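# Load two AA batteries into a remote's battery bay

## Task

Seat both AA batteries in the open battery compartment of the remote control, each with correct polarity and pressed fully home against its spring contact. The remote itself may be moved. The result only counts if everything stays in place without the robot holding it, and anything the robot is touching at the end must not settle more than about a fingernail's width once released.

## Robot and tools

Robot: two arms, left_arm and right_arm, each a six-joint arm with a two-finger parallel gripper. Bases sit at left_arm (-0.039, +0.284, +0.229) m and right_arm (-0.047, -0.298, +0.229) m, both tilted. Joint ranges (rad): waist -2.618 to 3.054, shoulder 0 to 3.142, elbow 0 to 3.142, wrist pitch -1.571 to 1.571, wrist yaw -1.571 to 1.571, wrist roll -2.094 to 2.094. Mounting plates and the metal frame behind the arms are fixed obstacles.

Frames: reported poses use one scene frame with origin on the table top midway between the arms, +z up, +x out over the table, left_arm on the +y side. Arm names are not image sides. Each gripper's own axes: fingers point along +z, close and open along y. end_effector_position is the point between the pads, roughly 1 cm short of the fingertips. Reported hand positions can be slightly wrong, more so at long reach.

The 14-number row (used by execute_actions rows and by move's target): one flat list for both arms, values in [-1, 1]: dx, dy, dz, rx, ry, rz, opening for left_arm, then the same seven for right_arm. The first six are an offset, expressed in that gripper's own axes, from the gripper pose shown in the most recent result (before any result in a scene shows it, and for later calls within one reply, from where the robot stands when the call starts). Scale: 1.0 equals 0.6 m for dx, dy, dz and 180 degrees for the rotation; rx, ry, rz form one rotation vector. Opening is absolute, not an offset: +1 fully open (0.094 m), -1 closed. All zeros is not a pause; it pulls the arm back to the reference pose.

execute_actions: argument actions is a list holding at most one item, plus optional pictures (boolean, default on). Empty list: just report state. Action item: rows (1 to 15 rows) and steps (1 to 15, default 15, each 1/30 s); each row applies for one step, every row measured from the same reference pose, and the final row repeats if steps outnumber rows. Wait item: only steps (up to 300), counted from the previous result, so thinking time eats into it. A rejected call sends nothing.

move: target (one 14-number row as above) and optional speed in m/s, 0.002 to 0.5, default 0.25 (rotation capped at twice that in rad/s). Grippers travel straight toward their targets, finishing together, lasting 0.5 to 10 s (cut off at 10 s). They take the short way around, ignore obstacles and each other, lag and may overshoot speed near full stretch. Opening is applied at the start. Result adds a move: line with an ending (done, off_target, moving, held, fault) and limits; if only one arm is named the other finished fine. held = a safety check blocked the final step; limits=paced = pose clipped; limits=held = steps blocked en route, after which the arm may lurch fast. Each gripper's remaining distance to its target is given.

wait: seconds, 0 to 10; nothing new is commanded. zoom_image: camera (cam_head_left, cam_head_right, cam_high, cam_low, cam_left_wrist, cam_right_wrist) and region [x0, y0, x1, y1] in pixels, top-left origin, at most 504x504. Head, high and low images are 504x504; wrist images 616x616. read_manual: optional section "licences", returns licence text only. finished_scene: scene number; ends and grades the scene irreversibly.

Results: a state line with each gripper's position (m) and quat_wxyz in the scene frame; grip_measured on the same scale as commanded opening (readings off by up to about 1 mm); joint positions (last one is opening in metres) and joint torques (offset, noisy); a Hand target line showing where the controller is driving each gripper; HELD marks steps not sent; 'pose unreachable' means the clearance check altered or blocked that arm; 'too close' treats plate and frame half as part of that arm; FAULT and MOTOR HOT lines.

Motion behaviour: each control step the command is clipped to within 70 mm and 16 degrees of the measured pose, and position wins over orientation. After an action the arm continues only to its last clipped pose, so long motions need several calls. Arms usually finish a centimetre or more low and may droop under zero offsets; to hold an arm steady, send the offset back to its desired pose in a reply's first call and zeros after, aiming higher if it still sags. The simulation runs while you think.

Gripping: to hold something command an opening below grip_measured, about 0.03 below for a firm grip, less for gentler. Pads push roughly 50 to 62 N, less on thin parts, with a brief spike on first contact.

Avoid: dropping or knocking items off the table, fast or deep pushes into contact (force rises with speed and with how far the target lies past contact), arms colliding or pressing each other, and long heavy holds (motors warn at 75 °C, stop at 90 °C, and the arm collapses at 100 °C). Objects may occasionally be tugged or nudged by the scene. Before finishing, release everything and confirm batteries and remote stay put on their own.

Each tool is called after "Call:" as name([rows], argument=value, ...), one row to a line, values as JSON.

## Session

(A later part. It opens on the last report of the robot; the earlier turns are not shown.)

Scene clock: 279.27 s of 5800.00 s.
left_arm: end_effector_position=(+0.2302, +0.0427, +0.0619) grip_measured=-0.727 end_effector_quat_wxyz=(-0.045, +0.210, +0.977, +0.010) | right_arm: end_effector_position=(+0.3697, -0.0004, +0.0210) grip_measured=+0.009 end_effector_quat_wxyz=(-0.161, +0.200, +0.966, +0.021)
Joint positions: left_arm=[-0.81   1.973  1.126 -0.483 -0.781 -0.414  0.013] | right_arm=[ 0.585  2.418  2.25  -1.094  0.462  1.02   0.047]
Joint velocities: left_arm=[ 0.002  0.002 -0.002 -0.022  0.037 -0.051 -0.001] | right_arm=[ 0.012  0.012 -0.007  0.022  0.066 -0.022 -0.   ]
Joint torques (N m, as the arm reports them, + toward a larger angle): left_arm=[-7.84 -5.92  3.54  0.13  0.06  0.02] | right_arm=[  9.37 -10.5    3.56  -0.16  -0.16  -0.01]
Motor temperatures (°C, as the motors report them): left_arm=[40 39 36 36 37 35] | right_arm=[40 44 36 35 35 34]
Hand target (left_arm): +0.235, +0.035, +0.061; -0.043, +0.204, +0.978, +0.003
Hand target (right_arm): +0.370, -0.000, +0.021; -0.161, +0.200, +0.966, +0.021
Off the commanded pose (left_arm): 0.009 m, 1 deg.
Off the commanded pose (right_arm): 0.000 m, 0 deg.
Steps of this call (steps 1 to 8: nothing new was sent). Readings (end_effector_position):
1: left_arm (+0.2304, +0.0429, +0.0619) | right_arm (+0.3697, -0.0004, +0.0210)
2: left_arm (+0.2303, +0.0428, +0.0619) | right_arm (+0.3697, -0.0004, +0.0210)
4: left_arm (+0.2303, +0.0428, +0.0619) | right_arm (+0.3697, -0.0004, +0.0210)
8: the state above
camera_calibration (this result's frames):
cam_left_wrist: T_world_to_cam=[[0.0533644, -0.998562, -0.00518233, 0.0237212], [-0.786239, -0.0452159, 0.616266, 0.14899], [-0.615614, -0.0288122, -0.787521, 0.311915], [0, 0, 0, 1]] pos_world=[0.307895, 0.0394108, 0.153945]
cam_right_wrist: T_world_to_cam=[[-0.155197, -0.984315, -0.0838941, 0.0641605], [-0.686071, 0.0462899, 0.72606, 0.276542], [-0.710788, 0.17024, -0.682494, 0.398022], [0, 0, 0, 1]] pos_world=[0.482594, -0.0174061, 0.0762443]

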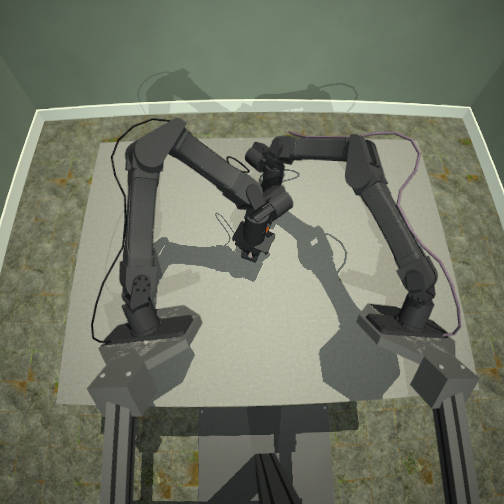

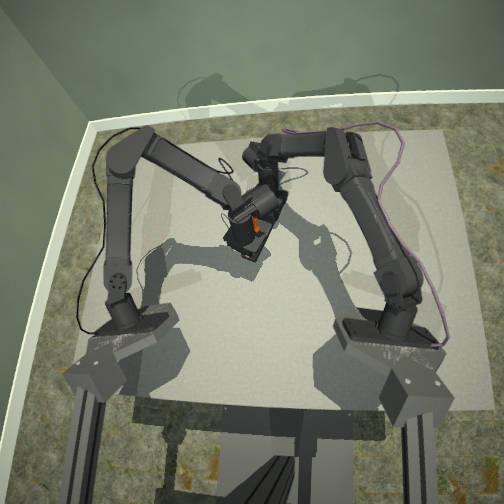

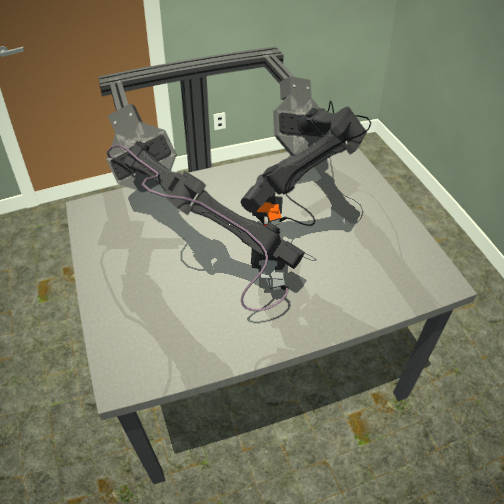

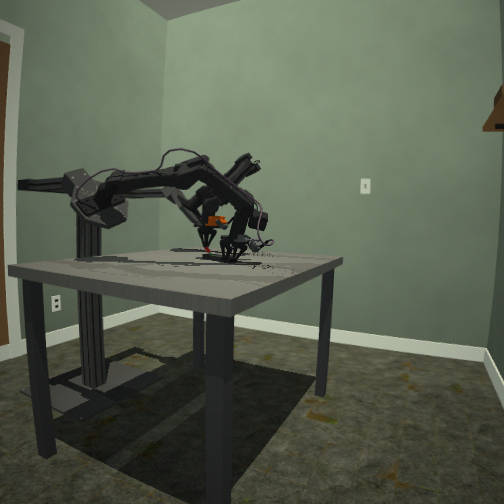

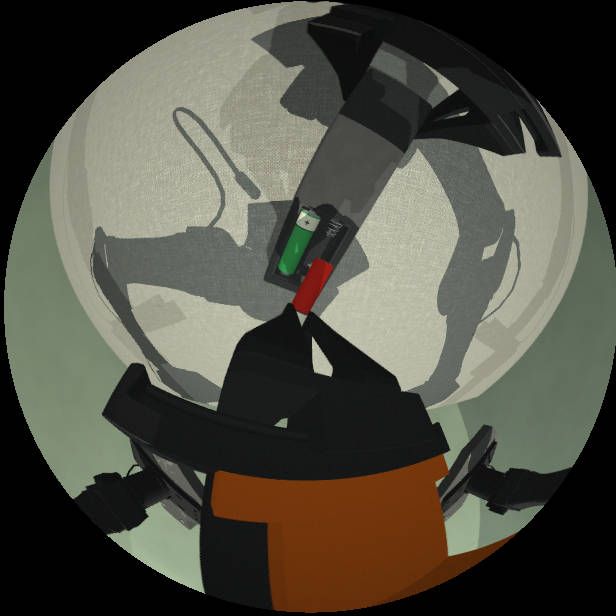

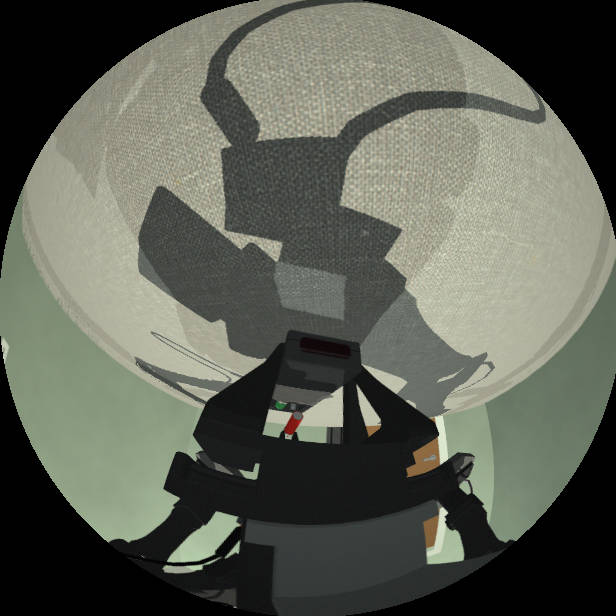

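Call:
execute_actions([
  {"rows":[[-0.013,-0.008,0.002,0.003,0,-0.003,-0.755,0,0,0,0,0,0,-0.03],[-0.013,-0.007,0.004,0.002,0,-0.003,-0.755,0,0,0,0,0,0,-0.03],[-0.014,-0.007,0.006,0.001,0,-0.003,-0.755,0,0,0,0,0,0,-0.03],[-0.014,-0.006,0.008,0,0,-0.003,-0.755,0,0,0,0,0,0,-0.03],[-0.015,-0.006,0.01,0,0,-0.003,-0.755,0,0,0,0,0,0,-0.03],[-0.015,-0.005,0.011,0,0,-0.003,-0.755,0,0,0,0,0,0,-0.03],[-0.016,-0.005,0.012,0,0,-0.003,-0.755,0,0,0,0,0,0,-0.03]],"steps":15},
], pictures=false)

Call:
execute_actions([
  {"steps":8},
])

Call:
zoom_image(camera="cam_left_wrist", region=[230, 190, 390, 350])

Call:
zoom_image(camera="cam_right_wrist", region=[240, 350, 350, 450])

Scene clock: 284.07 s of 5800.00 s.
left_arm: end_effector_position=(+0.2300, +0.0456, +0.0537) grip_measured=-0.727 end_effector_quat_wxyz=(-0.052, +0.210, +0.976, +0.017) | right_arm: end_effector_position=(+0.3697, -0.0004, +0.0210) grip_measured=+0.009 end_effector_quat_wxyz=(-0.161, +0.200, +0.966, +0.021)
Joint positions: left_arm=[-0.791  1.994  1.138 -0.482 -0.78  -0.408  0.013] | right_arm=[ 0.585  2.418  2.25  -1.094  0.462  1.02   0.047]
Joint velocities: left_arm=[-0.002 -0.012  0.002  0.037  0.007  0.051 -0.   ] | right_arm=[-0.002 -0.017 -0.007  0.037 -0.037 -0.037 -0.001]
Joint torques (N m, as the arm reports them, + toward a larger angle): left_arm=[-8.32 -6.1   3.5   0.14  0.02  0.08] | right_arm=[  9.36 -10.49   3.58  -0.16  -0.17   0.  ]
Motor temperatures (°C, as the motors report them): left_arm=[40 39 36 36 37 35] | right_arm=[40 44 36 35 35 34]
Hand target (left_arm): +0.237, +0.037, +0.054; -0.045, +0.206, +0.978, +0.010
Hand target (right_arm): +0.370, -0.000, +0.021; -0.161, +0.200, +0.966, +0.021
Off the commanded pose (left_arm): 0.012 m, 1 deg.
Off the commanded pose (right_arm): 0.000 m, 0 deg.
Steps of this call (steps 1 to 90: nothing new was sent; then 1.30 s passed at rest; steps 91 to 105: all 15 steps of this action). Readings (end_effector_position):
91: left_arm (+0.2302, +0.0427, +0.0619) | right_arm (+0.3697, -0.0004, +0.0210)
92: left_arm (+0.2300, +0.0429, +0.0615) | right_arm (+0.3697, -0.0004, +0.0210)
94: left_arm (+0.2300, +0.0428, +0.0599) | right_arm (+0.3697, -0.0004, +0.0210)
98: left_arm (+0.2301, +0.0444, +0.0551) | right_arm (+0.3697, -0.0004, +0.0210)
105: the state above

Scene clock: 284.33 s of 5800.00 s.
left_arm: end_effector_position=(+0.2300, +0.0456, +0.0537) grip_measured=-0.727 end_effector_quat_wxyz=(-0.052, +0.210, +0.976, +0.017) | right_arm: end_effector_position=(+0.3697, -0.0004, +0.0210) grip_measured=+0.009 end_effector_quat_wxyz=(-0.161, +0.200, +0.966, +0.021)
Joint positions: left_arm=[-0.791  1.994  1.138 -0.482 -0.78  -0.408  0.013] | right_arm=[ 0.585  2.418  2.25  -1.094  0.462  1.02   0.047]
Joint velocities: left_arm=[ 0.007  0.007  0.002  0.051 -0.007 -0.022  0.002] | right_arm=[-0.012 -0.012  0.012 -0.037 -0.007  0.022 -0.001]
Joint torques (N m, as the arm reports them, + toward a larger angle): left_arm=[-8.2  -6.17  3.54  0.16  0.01  0.1 ] | right_arm=[  9.4  -10.49   3.55  -0.17  -0.15   0.  ]
Motor temperatures (°C, as the motors report them): left_arm=[40 39 36 36 37 35] | right_arm=[40 44 36 35 35 34]
Hand target (left_arm): +0.237, +0.037, +0.054; -0.045, +0.206, +0.978, +0.010
Hand target (right_arm): +0.370, -0.000, +0.021; -0.161, +0.200, +0.966, +0.021
Off the commanded pose (left_arm): 0.012 m, 1 deg.
Off the commanded pose (right_arm): 0.000 m, 0 deg.
Steps of this call (steps 1 to 8: nothing new was sent). Readings (end_effector_position):
1: left_arm (+0.2300, +0.0456, +0.0537) | right_arm (+0.3697, -0.0004, +0.0210)
2: left_arm (+0.2300, +0.0456, +0.0537) | right_arm (+0.3697, -0.0004, +0.0210)
4: left_arm (+0.2300, +0.0456, +0.0537) | right_arm (+0.3697, -0.0004, +0.0210)
8: the state above
camera_calibration (this result's frames):
cam_left_wrist: T_world_to_cam=[[0.0522667, -0.998365, -0.023155, 0.0277795], [-0.779957, -0.0552907, 0.623386, 0.152629], [-0.623646, -0.0145224, -0.781572, 0.306269], [0, 0, 0, 1]] pos_world=[0.308596, 0.0406208, 0.144867]
cam_right_wrist: T_world_to_cam=[[-0.155197, -0.984315, -0.0838941, 0.0641605], [-0.686071, 0.0462899, 0.72606, 0.276542], [-0.710788, 0.17024, -0.682494, 0.398022], [0, 0, 0, 1]] pos_world=[0.482594, -0.0174061, 0.0762443]

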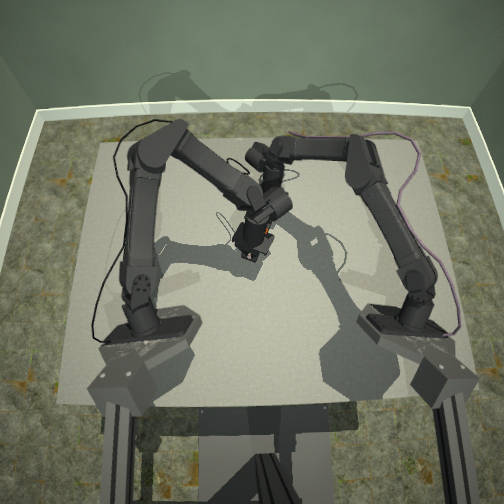

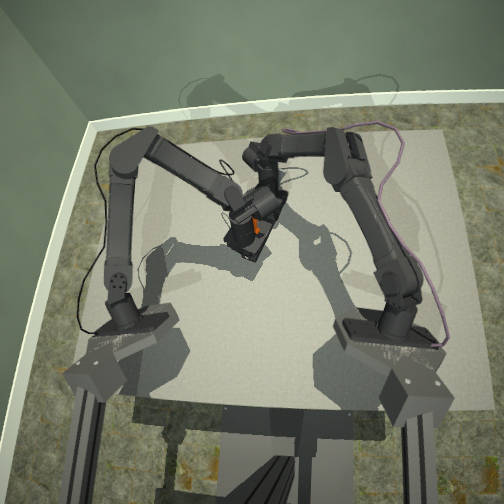

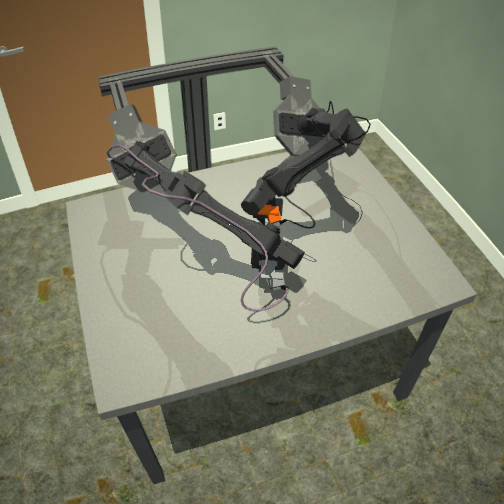

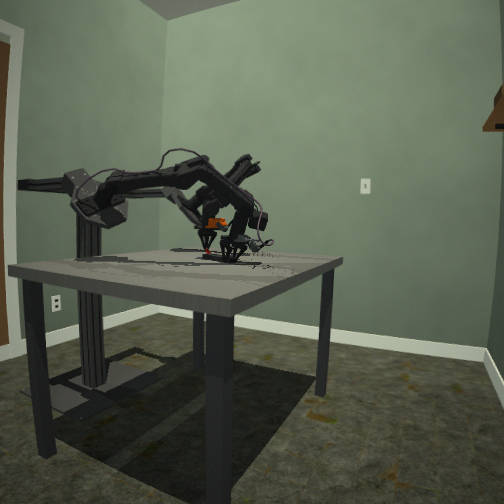

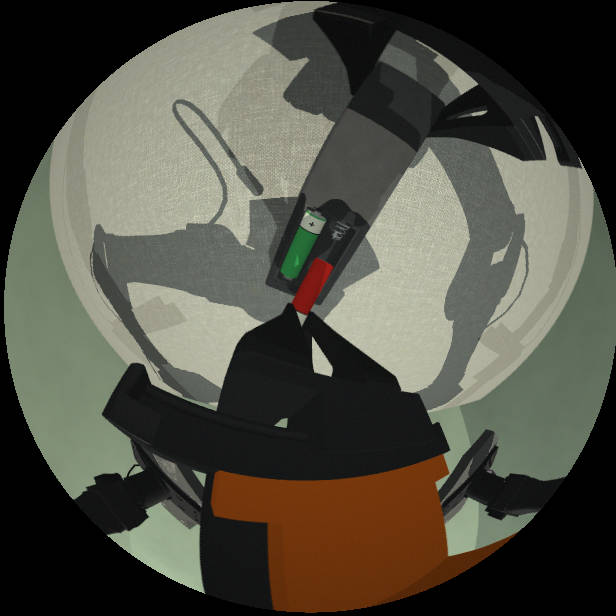

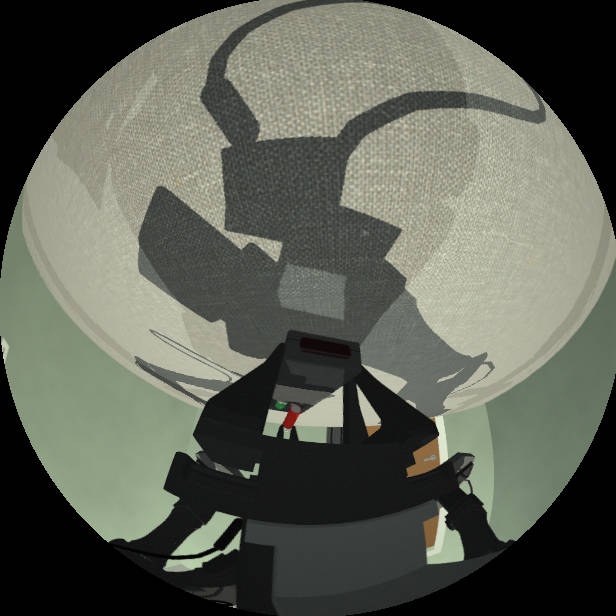

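Region (230, 190, 390, 350) of cam_left_wrist's 616x616 image, scaled by 3.150, with more detail than that image has.

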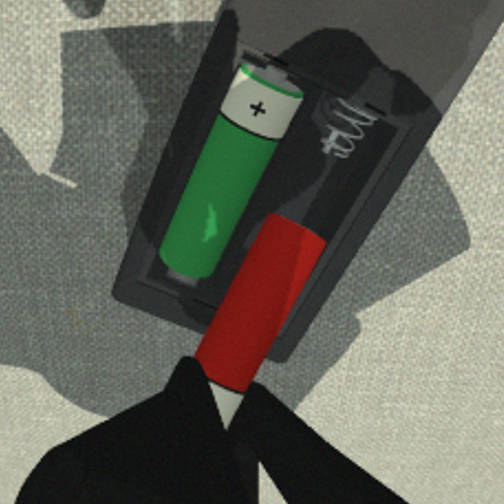

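Region (240, 350, 350, 450) of cam_right_wrist's 616x616 image, scaled by 4.582, with more detail than that image has; it fills the top 458 rows of this view, and the rest is white.

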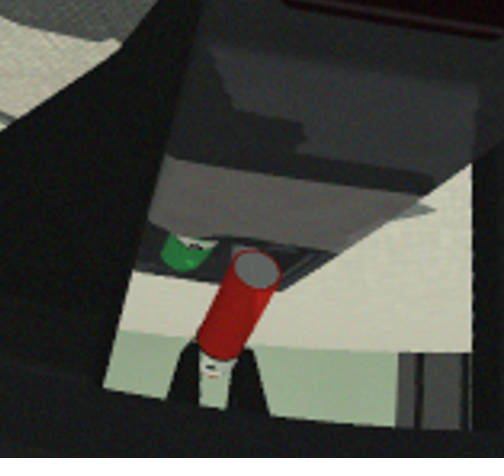

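Call:
execute_actions([
  {"rows":[[-0.018,-0.008,0.001,0.004,-0.003,-0.002,-0.755,0,0,0,0,0,0,-0.03],[-0.019,-0.008,0.003,0.004,-0.003,-0.002,-0.755,0,0,0,0,0,0,-0.03],[-0.021,-0.009,0.005,0.004,-0.003,-0.002,-0.755,0,0,0,0,0,0,-0.03],[-0.022,-0.009,0.007,0.004,-0.003,-0.002,-0.755,0,0,0,0,0,0,-0.03],[-0.024,-0.009,0.009,0.004,-0.003,-0.002,-0.755,0,0,0,0,0,0,-0.03],[-0.025,-0.01,0.011,0.004,-0.003,-0.002,-0.755,0,0,0,0,0,0,-0.03],[-0.027,-0.01,0.012,0.004,-0.003,-0.002,-0.755,0,0,0,0,0,0,-0.03],[-0.028,-0.01,0.013,0.004,-0.003,-0.002,-0.755,0,0,0,0,0,0,-0.03],[-0.029,-0.01,0.014,0.004,-0.003,-0.002,-0.755,0,0,0,0,0,0,-0.03]],"steps":15},
], pictures=false)

Call:
execute_actions([
  {"steps":8},
])

Call:
zoom_image(camera="cam_left_wrist", region=[230, 190, 390, 350])

Call:
zoom_image(camera="cam_right_wrist", region=[240, 350, 350, 450])

Scene clock: 289.63 s of 5800.00 s.
left_arm: end_effector_position=(+0.2360, +0.0434, +0.0444) grip_measured=-0.727 end_effector_quat_wxyz=(-0.054, +0.212, +0.976, +0.020) | right_arm: end_effector_position=(+0.3697, -0.0004, +0.0210) grip_measured=+0.009 end_effector_quat_wxyz=(-0.161, +0.200, +0.966, +0.021)
Joint positions: left_arm=[-0.768  2.024  1.172 -0.474 -0.777 -0.38   0.013] | right_arm=[ 0.585  2.418  2.25  -1.094  0.462  1.02   0.047]
Joint velocities: left_arm=[ 0.007  0.002  0.002  0.066 -0.022  0.007  0.   ] | right_arm=[-0.007  0.017  0.007  0.007 -0.022 -0.007 -0.001]
Joint torques (N m, as the arm reports them, + toward a larger angle): left_arm=[-8.19 -6.28  3.57  0.19  0.06  0.01] | right_arm=[  9.38 -10.51   3.58  -0.16  -0.16  -0.01]
Motor temperatures (°C, as the motors report them): left_arm=[40 39 36 35 37 35] | right_arm=[40 44 36 35 35 34]
Hand target (left_arm): +0.242, +0.034, +0.043; -0.049, +0.207, +0.977, +0.011
Hand target (right_arm): +0.370, -0.000, +0.021; -0.161, +0.200, +0.966, +0.021
Off the commanded pose (left_arm): 0.012 m, 1 deg.
Off the commanded pose (right_arm): 0.000 m, 0 deg.
Steps of this call (steps 1 to 90: nothing new was sent; then 1.80 s passed at rest; steps 91 to 105: all 15 steps of this action). Readings (end_effector_position):
91: left_arm (+0.2300, +0.0457, +0.0536) | right_arm (+0.3697, -0.0004, +0.0210)
92: left_arm (+0.2301, +0.0459, +0.0534) | right_arm (+0.3697, -0.0004, +0.0210)
94: left_arm (+0.2312, +0.0457, +0.0518) | right_arm (+0.3697, -0.0004, +0.0210)
98: left_arm (+0.2348, +0.0441, +0.0466) | right_arm (+0.3697, -0.0004, +0.0210)
105: the state above

Scene clock: 289.90 s of 5800.00 s.
left_arm: end_effector_position=(+0.2360, +0.0434, +0.0444) grip_measured=-0.727 end_effector_quat_wxyz=(-0.054, +0.213, +0.975, +0.020) | right_arm: end_effector_position=(+0.3697, -0.0004, +0.0210) grip_measured=+0.009 end_effector_quat_wxyz=(-0.161, +0.200, +0.966, +0.021)
Joint positions: left_arm=[-0.768  2.024  1.172 -0.474 -0.777 -0.378  0.013] | right_arm=[ 0.585  2.418  2.25  -1.094  0.462  1.02   0.047]
Joint velocities: left_arm=[-0.007  0.007  0.012 -0.095 -0.037 -0.007 -0.001] | right_arm=[-0.012  0.007 -0.012 -0.081 -0.007 -0.037 -0.001]
Joint torques (N m, as the arm reports them, + toward a larger angle): left_arm=[-8.18 -6.2   3.45  0.19  0.07  0.07] | right_arm=[  9.39 -10.51   3.58  -0.16  -0.16   0.  ]
Motor temperatures (°C, as the motors report them): left_arm=[40 39 36 35 37 35] | right_arm=[40 44 36 35 35 34]
Hand target (left_arm): +0.242, +0.034, +0.043; -0.049, +0.208, +0.977, +0.011
Hand target (right_arm): +0.370, -0.000, +0.021; -0.161, +0.200, +0.966, +0.021
Off the commanded pose (left_arm): 0.012 m, 1 deg.
Off the commanded pose (right_arm): 0.000 m, 0 deg.
Steps of this call (steps 1 to 8: nothing new was sent). Readings (end_effector_position):
1: left_arm (+0.2360, +0.0434, +0.0444) | right_arm (+0.3697, -0.0004, +0.0210)
2: left_arm (+0.2360, +0.0434, +0.0444) | right_arm (+0.3697, -0.0004, +0.0210)
4: left_arm (+0.2360, +0.0434, +0.0444) | right_arm (+0.3697, -0.0004, +0.0210)
8: the state above
camera_calibration (this result's frames):
cam_left_wrist: T_world_to_cam=[[0.0468623, -0.998487, -0.0287714, 0.0265996], [-0.778193, -0.0545513, 0.625651, 0.1624], [-0.626274, -0.00692977, -0.779572, 0.302911], [0, 0, 0, 1]] pos_world=[0.314837, 0.0375176, 0.135301]
cam_right_wrist: T_world_to_cam=[[-0.155197, -0.984315, -0.0838941, 0.0641605], [-0.686071, 0.0462899, 0.72606, 0.276542], [-0.710788, 0.17024, -0.682494, 0.398022], [0, 0, 0, 1]] pos_world=[0.482594, -0.0174061, 0.0762443]

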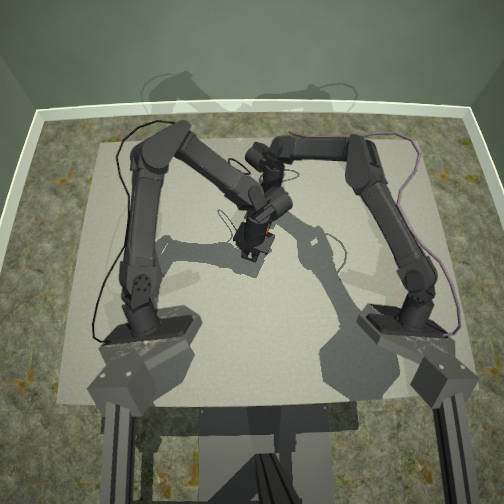

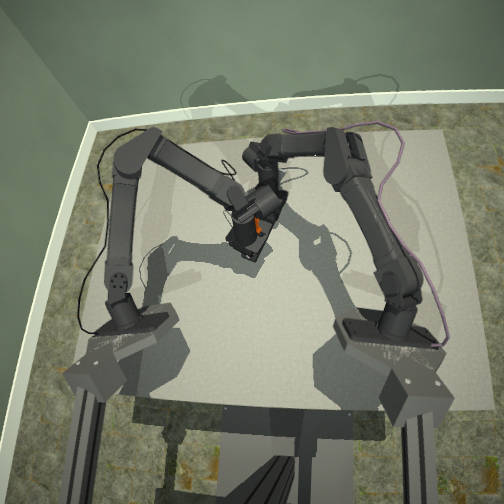

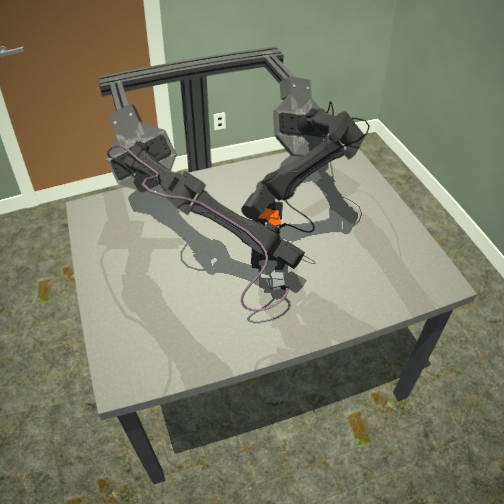

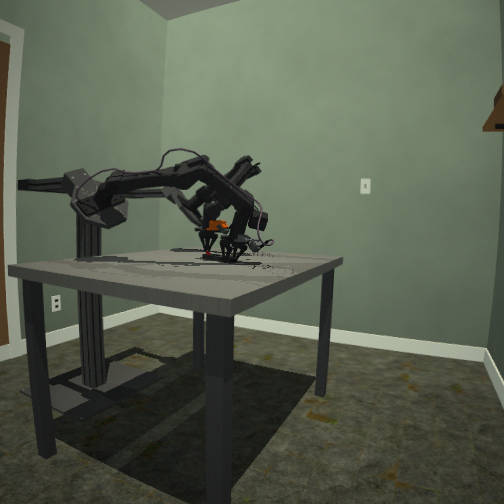

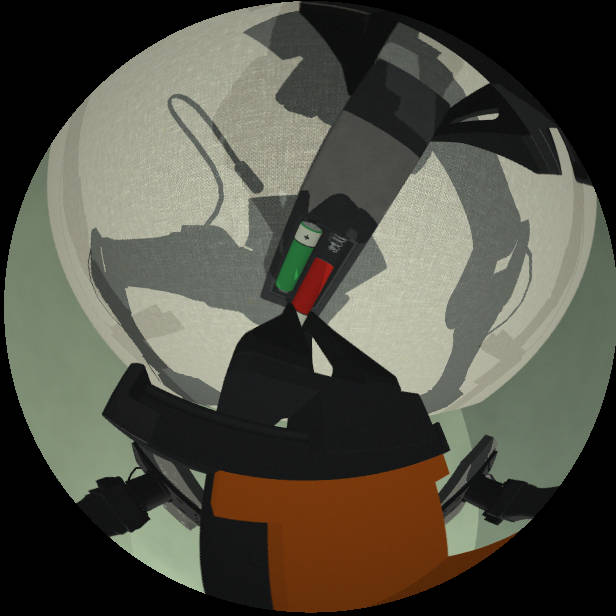

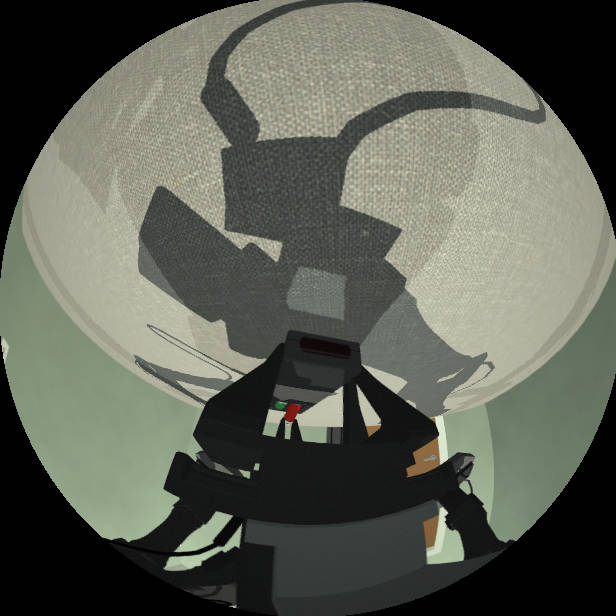

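Region (230, 190, 390, 350) of cam_left_wrist's 616x616 image, scaled by 3.150, with more detail than that image has.

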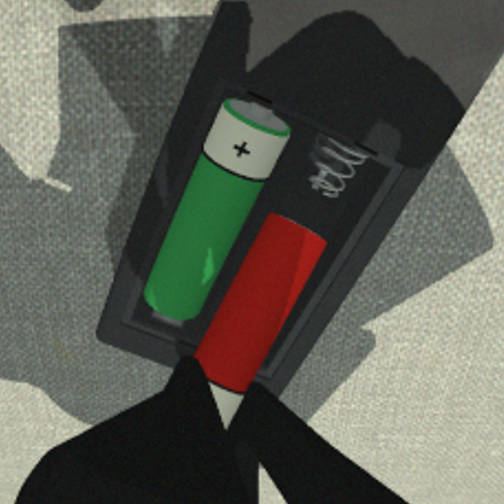

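Region (240, 350, 350, 450) of cam_right_wrist's 616x616 image, scaled by 4.582, with more detail than that image has; it fills the top 458 rows of this view, and the rest is white.

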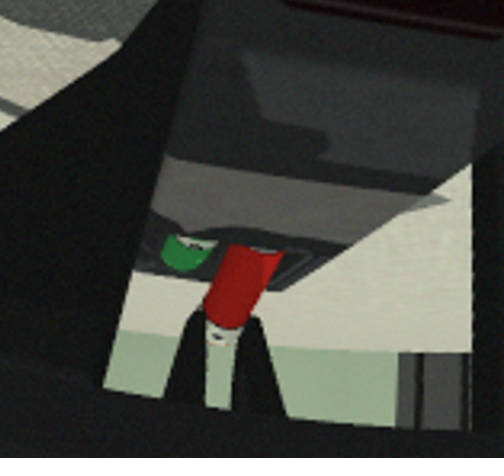

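Call:
execute_actions([
  {"rows":[[-0.018,-0.01,0.002,0.005,-0.004,-0.002,-0.76,0,0,0,0,0,0,-0.03],[-0.021,-0.01,0.003,0.005,-0.005,-0.002,-0.76,0,0,0,0,0,0,-0.03],[-0.024,-0.01,0.004,0.005,-0.006,-0.002,-0.76,0,0,0,0,0,0,-0.03],[-0.027,-0.01,0.005,0.005,-0.007,-0.002,-0.76,0,0,0,0,0,0,-0.03],[-0.03,-0.01,0.006,0.005,-0.008,-0.002,-0.76,0.002,0,0,0,0.002,0,-0.03],[-0.033,-0.01,0.007,0.005,-0.01,-0.002,-0.76,0.004,0,0,0,0.004,0,-0.03],[-0.036,-0.01,0.008,0.005,-0.012,-0.002,-0.76,0.006,0,0,0,0.006,0,-0.03],[-0.039,-0.01,0.008,0.005,-0.014,-0.002,-0.76,0.008,0,0,0,0.008,0,-0.03],[-0.042,-0.01,0.009,0.005,-0.016,-0.002,-0.76,0.01,0,0,0,0.01,0,-0.03],[-0.045,-0.01,0.009,0.005,-0.018,-0.002,-0.76,0.012,0,0,0,0.012,0,-0.03],[-0.048,-0.01,0.01,0.005,-0.02,-0.002,-0.76,0.014,0,0,0,0.014,0,-0.03],[-0.051,-0.01,0.01,0.005,-0.022,-0.002,-0.76,0.015,0,0,0,0.015,0,-0.03]],"steps":15},
], pictures=false)

Call:
execute_actions([
  {"steps":8},
])

Call:
zoom_image(camera="cam_left_wrist", region=[230, 190, 390, 350])

Call:
zoom_image(camera="cam_right_wrist", region=[240, 350, 350, 450])

Scene clock: 296.47 s of 5800.00 s.
left_arm: end_effector_position=(+0.2442, +0.0394, +0.0411) grip_measured=-0.727 end_effector_quat_wxyz=(-0.047, +0.229, +0.972, +0.015) | right_arm: end_effector_position=(+0.3688, -0.0010, +0.0208) grip_measured=+0.009 end_effector_quat_wxyz=(-0.164, +0.201, +0.966, +0.020)
Joint positions: left_arm=[-0.758  2.031  1.189 -0.45  -0.776 -0.316  0.013] | right_arm=[ 0.583  2.418  2.25  -1.098  0.457  1.021  0.047]
Joint velocities: left_arm=[ 0.007  0.002  0.002 -0.007  0.051  0.066 -0.001] | right_arm=[-0.007  0.017 -0.002  0.007 -0.007 -0.007  0.   ]
Joint torques (N m, as the arm reports them, + toward a larger angle): left_arm=[-7.4  -5.97  3.54  0.75 -0.05  0.12] | right_arm=[ 9.63 -9.89  4.47 -0.5  -0.54  0.1 ]
Motor temperatures (°C, as the motors report them): left_arm=[40 39 36 35 37 35] | right_arm=[40 44 36 35 35 34]
Hand target (left_arm): +0.261, +0.027, +0.036; -0.022, +0.210, +0.977, +0.007
Hand target (right_arm): +0.362, +0.003, +0.024; -0.183, +0.200, +0.962, +0.025
Off the commanded pose (left_arm): 0.022 m, 4 deg.
Off the commanded pose (right_arm): 0.009 m, 2 deg.
Steps of this call (steps 1 to 90: nothing new was sent; then 3.07 s passed at rest; steps 91 to 105: all 15 steps of this action). Readings (end_effector_position):
91: left_arm (+0.2360, +0.0434, +0.0444) | right_arm (+0.3697, -0.0004, +0.0210)
92: left_arm (+0.2360, +0.0434, +0.0444) | right_arm (+0.3697, -0.0004, +0.0210)
94: left_arm (+0.2365, +0.0433, +0.0440) | right_arm (+0.3697, -0.0004, +0.0210)
98: left_arm (+0.2407, +0.0406, +0.0426) | right_arm (+0.3695, -0.0005, +0.0210)
105: the state above

Scene clock: 296.73 s of 5800.00 s.
left_arm: end_effector_position=(+0.2443, +0.0396, +0.0409) grip_measured=-0.727 end_effector_quat_wxyz=(-0.047, +0.234, +0.971, +0.015) | right_arm: end_effector_position=(+0.3688, -0.0010, +0.0208) grip_measured=+0.009 end_effector_quat_wxyz=(-0.164, +0.201, +0.966, +0.020)
Joint positions: left_arm=[-0.758  2.031  1.189 -0.45  -0.776 -0.305  0.013] | right_arm=[ 0.583  2.418  2.25  -1.098  0.457  1.021  0.047]
Joint velocities: left_arm=[-0.007 -0.002  0.002  0.007  0.022 -0.007 -0.   ] | right_arm=[-0.007 -0.002 -0.007 -0.037  0.007 -0.022 -0.001]
Joint torques (N m, as the arm reports them, + toward a larger angle): left_arm=[-7.48 -5.95  3.59  0.8  -0.08  0.14] | right_arm=[ 9.58 -9.87  4.46 -0.48 -0.54  0.08]
Motor temperatures (°C, as the motors report them): left_arm=[40 39 36 35 37 35] | right_arm=[40 44 36 35 35 34]
Hand target (left_arm): +0.261, +0.027, +0.036; -0.022, +0.210, +0.977, +0.007
Hand target (right_arm): +0.362, +0.003, +0.024; -0.183, +0.200, +0.962, +0.025
Off the commanded pose (left_arm): 0.022 m, 4 deg.
Off the commanded pose (right_arm): 0.009 m, 2 deg.
Steps of this call (steps 1 to 8: nothing new was sent). Readings (end_effector_position):
1: left_arm (+0.2442, +0.0395, +0.0410) | right_arm (+0.3688, -0.0010, +0.0208)
2: left_arm (+0.2442, +0.0395, +0.0410) | right_arm (+0.3688, -0.0010, +0.0208)
4: left_arm (+0.2443, +0.0396, +0.0409) | right_arm (+0.3688, -0.0010, +0.0208)
8: the state above
camera_calibration (this result's frames):
cam_left_wrist: T_world_to_cam=[[0.00549308, -0.999887, -0.0139782, 0.0318769], [-0.786423, -0.0129537, 0.617553, 0.171519], [-0.617664, 0.00760054, -0.786405, 0.302955], [0, 0, 0, 1]] pos_world=[0.321835, 0.0317925, 0.132769]
cam_right_wrist: T_world_to_cam=[[-0.156449, -0.984123, -0.083814, 0.0638744], [-0.681613, 0.0461649, 0.730255, 0.274375], [-0.714792, 0.171376, -0.678014, 0.398721], [0, 0, 0, 1]] pos_world=[0.482014, -0.0181375, 0.0753286]

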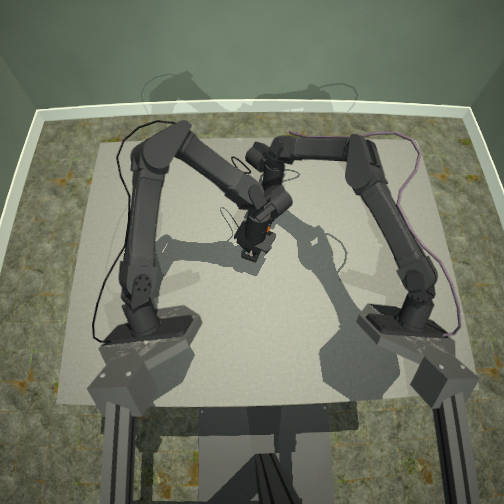

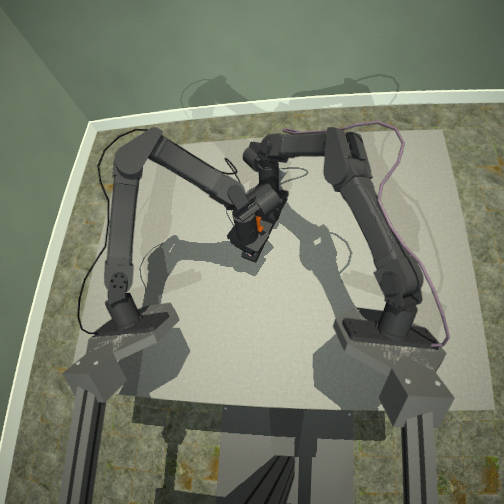

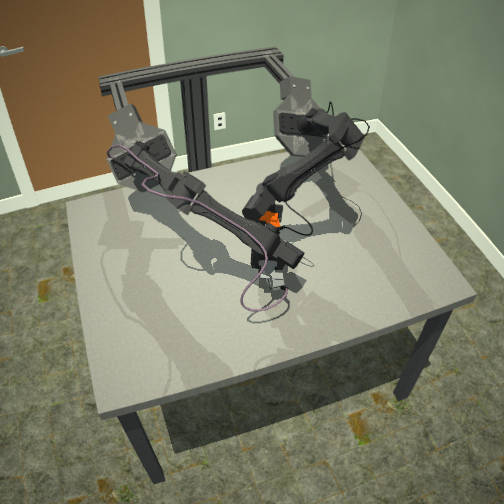

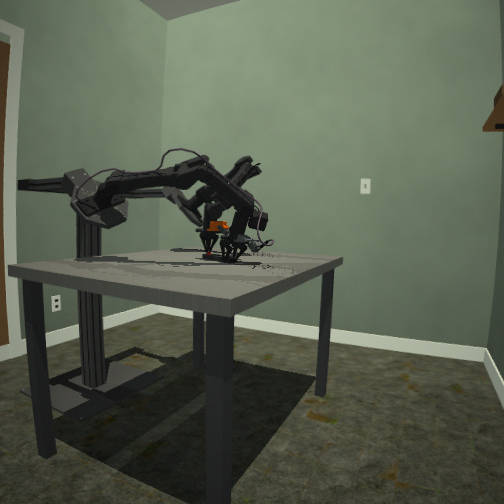

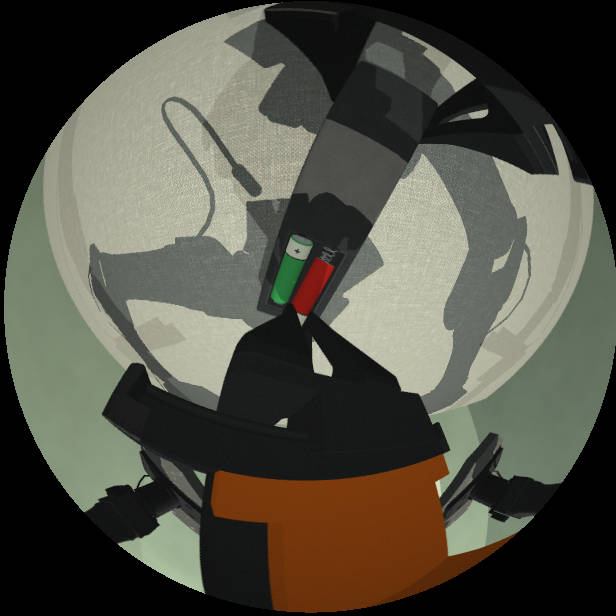

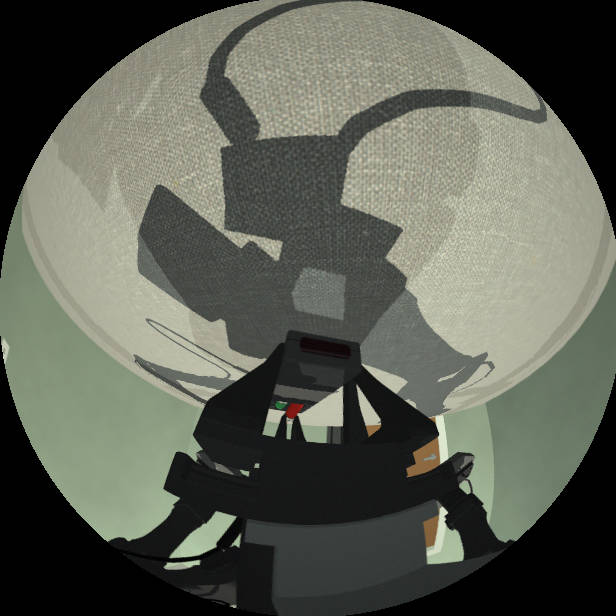

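Region (230, 190, 390, 350) of cam_left_wrist's 616x616 image, scaled by 3.150, with more detail than that image has.

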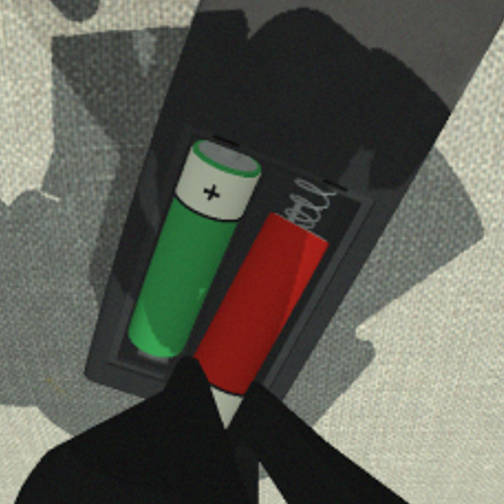

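Region (240, 350, 350, 450) of cam_right_wrist's 616x616 image, scaled by 4.582, with more detail than that image has; it fills the top 458 rows of this view, and the rest is white.

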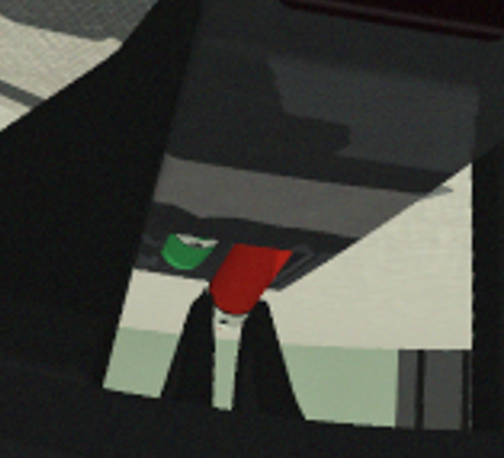

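Call:
execute_actions([
  {"rows":[[-0.038,-0.006,0.005,0.002,-0.019,-0.022,-0.76,0.014,0,0.001,0,0.014,0,-0.03],[-0.041,-0.006,0.006,0.002,-0.021,-0.028,-0.76,0.016,0,0.002,0,0.016,0,-0.03],[-0.044,-0.006,0.006,0.002,-0.023,-0.033,-0.76,0.017,0,0.003,0,0.017,0,-0.03],[-0.047,-0.005,0.007,0.002,-0.025,-0.037,-0.76,0.019,0,0.004,0,0.019,0,-0.03],[-0.05,-0.005,0.007,0.002,-0.027,-0.04,-0.76,0.02,0,0.004,0,0.02,0,-0.03],[-0.053,-0.005,0.008,0.002,-0.029,-0.042,-0.76,0.022,0,0.005,0,0.022,0,-0.03],[-0.056,-0.005,0.008,0.002,-0.031,-0.044,-0.76,0.023,0,0.005,0,0.023,0,-0.03],[-0.059,-0.004,0.009,0.002,-0.033,-0.046,-0.76,0.025,0,0.006,0,0.025,0,-0.03],[-0.062,-0.004,0.009,0.002,-0.035,-0.048,-0.76,0.026,0,0.006,0,0.026,0,-0.03],[-0.065,-0.004,0.01,0.002,-0.037,-0.05,-0.76,0.028,0,0.007,0,0.028,0,-0.03],[-0.068,-0.004,0.01,0.002,-0.039,-0.052,-0.76,0.029,0,0.007,0,0.029,0,-0.03],[-0.071,-0.003,0.011,0.002,-0.041,-0.054,-0.76,0.03,0,0.008,0,0.03,0,-0.03],[-0.074,-0.003,0.012,0.002,-0.043,-0.056,-0.76,0.031,0,0.008,0,0.031,0,-0.03]],"steps":15},
], pictures=false)

Call:
execute_actions([
  {"steps":8},
])

Call:
zoom_image(camera="cam_left_wrist", region=[230, 190, 390, 350])

Call:
zoom_image(camera="cam_head_right", region=[215, 205, 295, 285])

Scene clock: 303.00 s of 5800.00 s.
left_arm: end_effector_position=(+0.2512, +0.0348, +0.0386) grip_measured=-0.727 end_effector_quat_wxyz=(-0.034, +0.206, +0.978, +0.009) | right_arm: end_effector_position=(+0.3727, -0.0045, +0.0207) grip_measured=+0.009 end_effector_quat_wxyz=(-0.169, +0.208, +0.963, +0.023)
Joint positions: left_arm=[-0.753  2.032  1.189 -0.403 -0.776 -0.326  0.013] | right_arm=[ 0.571  2.418  2.269 -1.113  0.44   1.022  0.047]
Joint velocities: left_arm=[-0.012  0.012  0.012  0.037  0.066  0.022  0.001] | right_arm=[-0.022 -0.022  0.012 -0.037 -0.081 -0.007 -0.   ]
Joint torques (N m, as the arm reports them, + toward a larger angle): left_arm=[-6.69 -6.47  3.42  1.48 -0.3   0.01] | right_arm=[10.08 -8.83  3.68 -0.56 -0.81  0.18]
Motor temperatures (°C, as the motors report them): left_arm=[40 39 36 36 37 35] | right_arm=[40 44 36 35 35 34]
Hand target (left_arm): +0.282, +0.022, +0.033; +0.016, +0.147, +0.989, +0.004
Hand target (right_arm): +0.351, +0.006, +0.023; -0.209, +0.200, +0.957, +0.029
Off the commanded pose (left_arm): 0.036 m, 9 deg.
Off the commanded pose (right_arm): 0.024 m, 5 deg.
Steps of this call (steps 1 to 90: nothing new was sent; then 2.77 s passed at rest; steps 91 to 105: all 15 steps of this action). Readings (end_effector_position):
91: left_arm (+0.2443, +0.0396, +0.0409) | right_arm (+0.3688, -0.0010, +0.0208)
92: left_arm (+0.2444, +0.0396, +0.0409) | right_arm (+0.3689, -0.0011, +0.0207)
94: left_arm (+0.2450, +0.0390, +0.0408) | right_arm (+0.3686, -0.0012, +0.0206)
98: left_arm (+0.2468, +0.0372, +0.0406) | right_arm (+0.3697, -0.0022, +0.0208)
105: the state above

Scene clock: 303.27 s of 5800.00 s.
left_arm: end_effector_position=(+0.2514, +0.0346, +0.0386) grip_measured=-0.727 end_effector_quat_wxyz=(-0.033, +0.206, +0.978, +0.009) | right_arm: end_effector_position=(+0.3728, -0.0046, +0.0208) grip_measured=+0.009 end_effector_quat_wxyz=(-0.170, +0.208, +0.963, +0.024)
Joint positions: left_arm=[-0.753  2.032  1.189 -0.402 -0.776 -0.326  0.013] | right_arm=[ 0.571  2.418  2.27  -1.114  0.439  1.022  0.047]
Joint velocities: left_arm=[ 0.012  0.012 -0.007  0.007 -0.007 -0.007 -0.001] | right_arm=[ 0.002  0.002 -0.002  0.007  0.007 -0.007 -0.001]
Joint torques (N m, as the arm reports them, + toward a larger angle): left_arm=[-6.67 -6.35  3.47  1.51 -0.31 -0.05] | right_arm=[10.19 -8.77  3.83 -0.59 -0.86  0.16]
Motor temperatures (°C, as the motors report them): left_arm=[40 39 36 36 37 35] | right_arm=[41 44 36 35 35 34]
Hand target (left_arm): +0.282, +0.022, +0.033; +0.016, +0.147, +0.989, +0.004
Hand target (right_arm): +0.351, +0.006, +0.023; -0.209, +0.200, +0.957, +0.029
Off the commanded pose (left_arm): 0.036 m, 9 deg.
Off the commanded pose (right_arm): 0.024 m, 5 deg.
Steps of this call (steps 1 to 8: nothing new was sent). Readings (end_effector_position):
1: left_arm (+0.2514, +0.0347, +0.0386) | right_arm (+0.3729, -0.0047, +0.0208)
2: left_arm (+0.2514, +0.0346, +0.0386) | right_arm (+0.3728, -0.0046, +0.0208)
4: left_arm (+0.2514, +0.0346, +0.0386) | right_arm (+0.3728, -0.0046, +0.0208)
8: the state above
camera_calibration (this result's frames):
cam_left_wrist: T_world_to_cam=[[0.0632518, -0.997995, 0.00248258, 0.0115783], [-0.800397, -0.0492421, 0.597444, 0.184068], [-0.596124, -0.0397765, -0.801907, 0.302453], [0, 0, 0, 1]] pos_world=[0.326895, 0.0326495, 0.13254]
cam_right_wrist: T_world_to_cam=[[-0.172351, -0.981083, -0.088156, 0.0669447], [-0.67255, 0.0518151, 0.738235, 0.273763], [-0.719702, 0.186525, -0.668758, 0.403899], [0, 0, 0, 1]] pos_world=[0.486345, -0.023844, 0.0739106]

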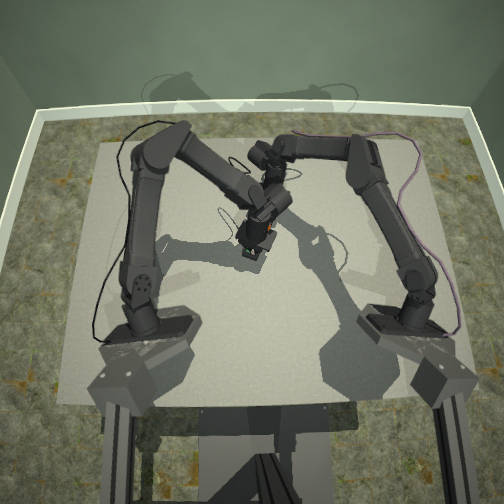

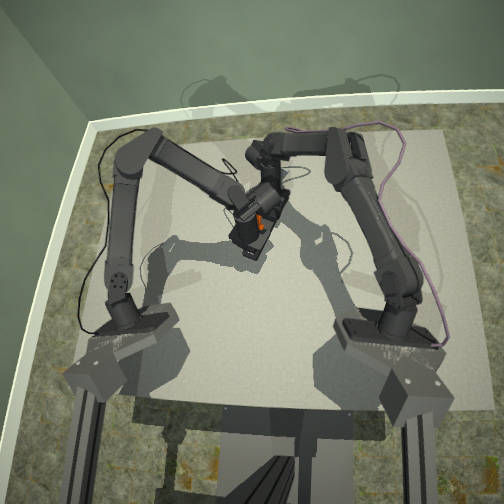

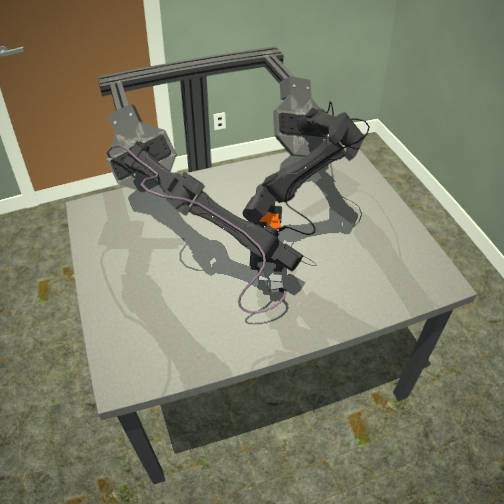

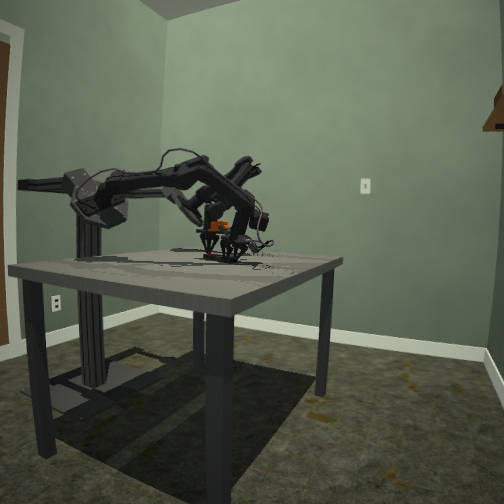

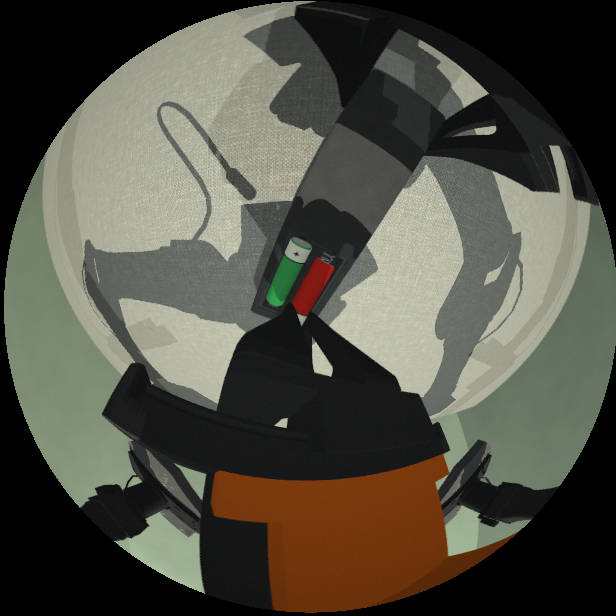

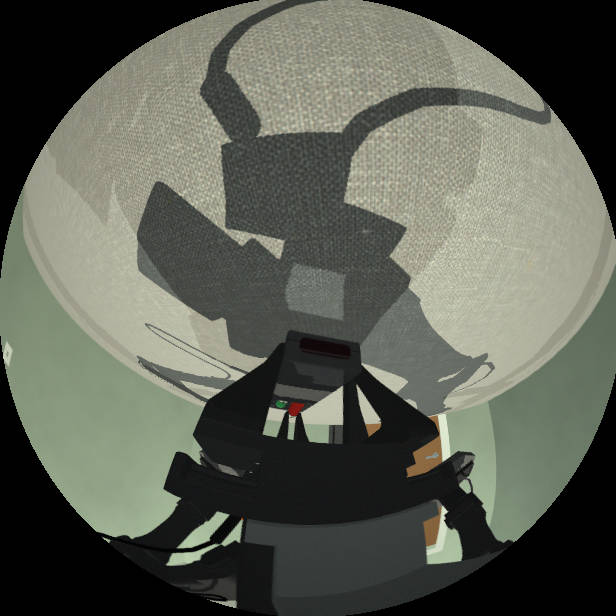

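Region (230, 190, 390, 350) of cam_left_wrist's 616x616 image, scaled by 3.150, with more detail than that image has.

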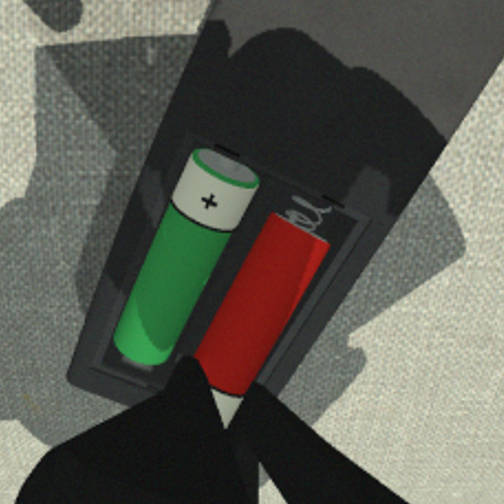

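Region (215, 205, 295, 285) of cam_head_right's 504x504 image, scaled by 6.300, with more detail than that image has.

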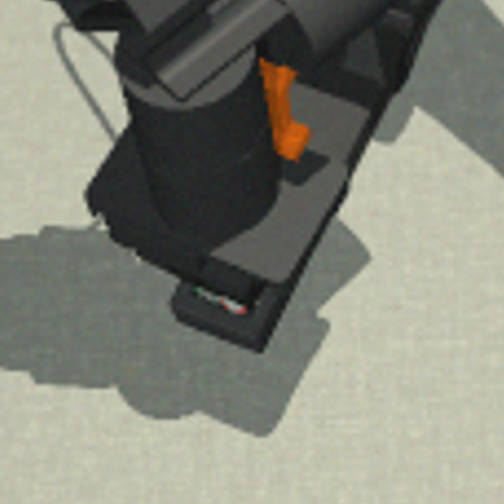

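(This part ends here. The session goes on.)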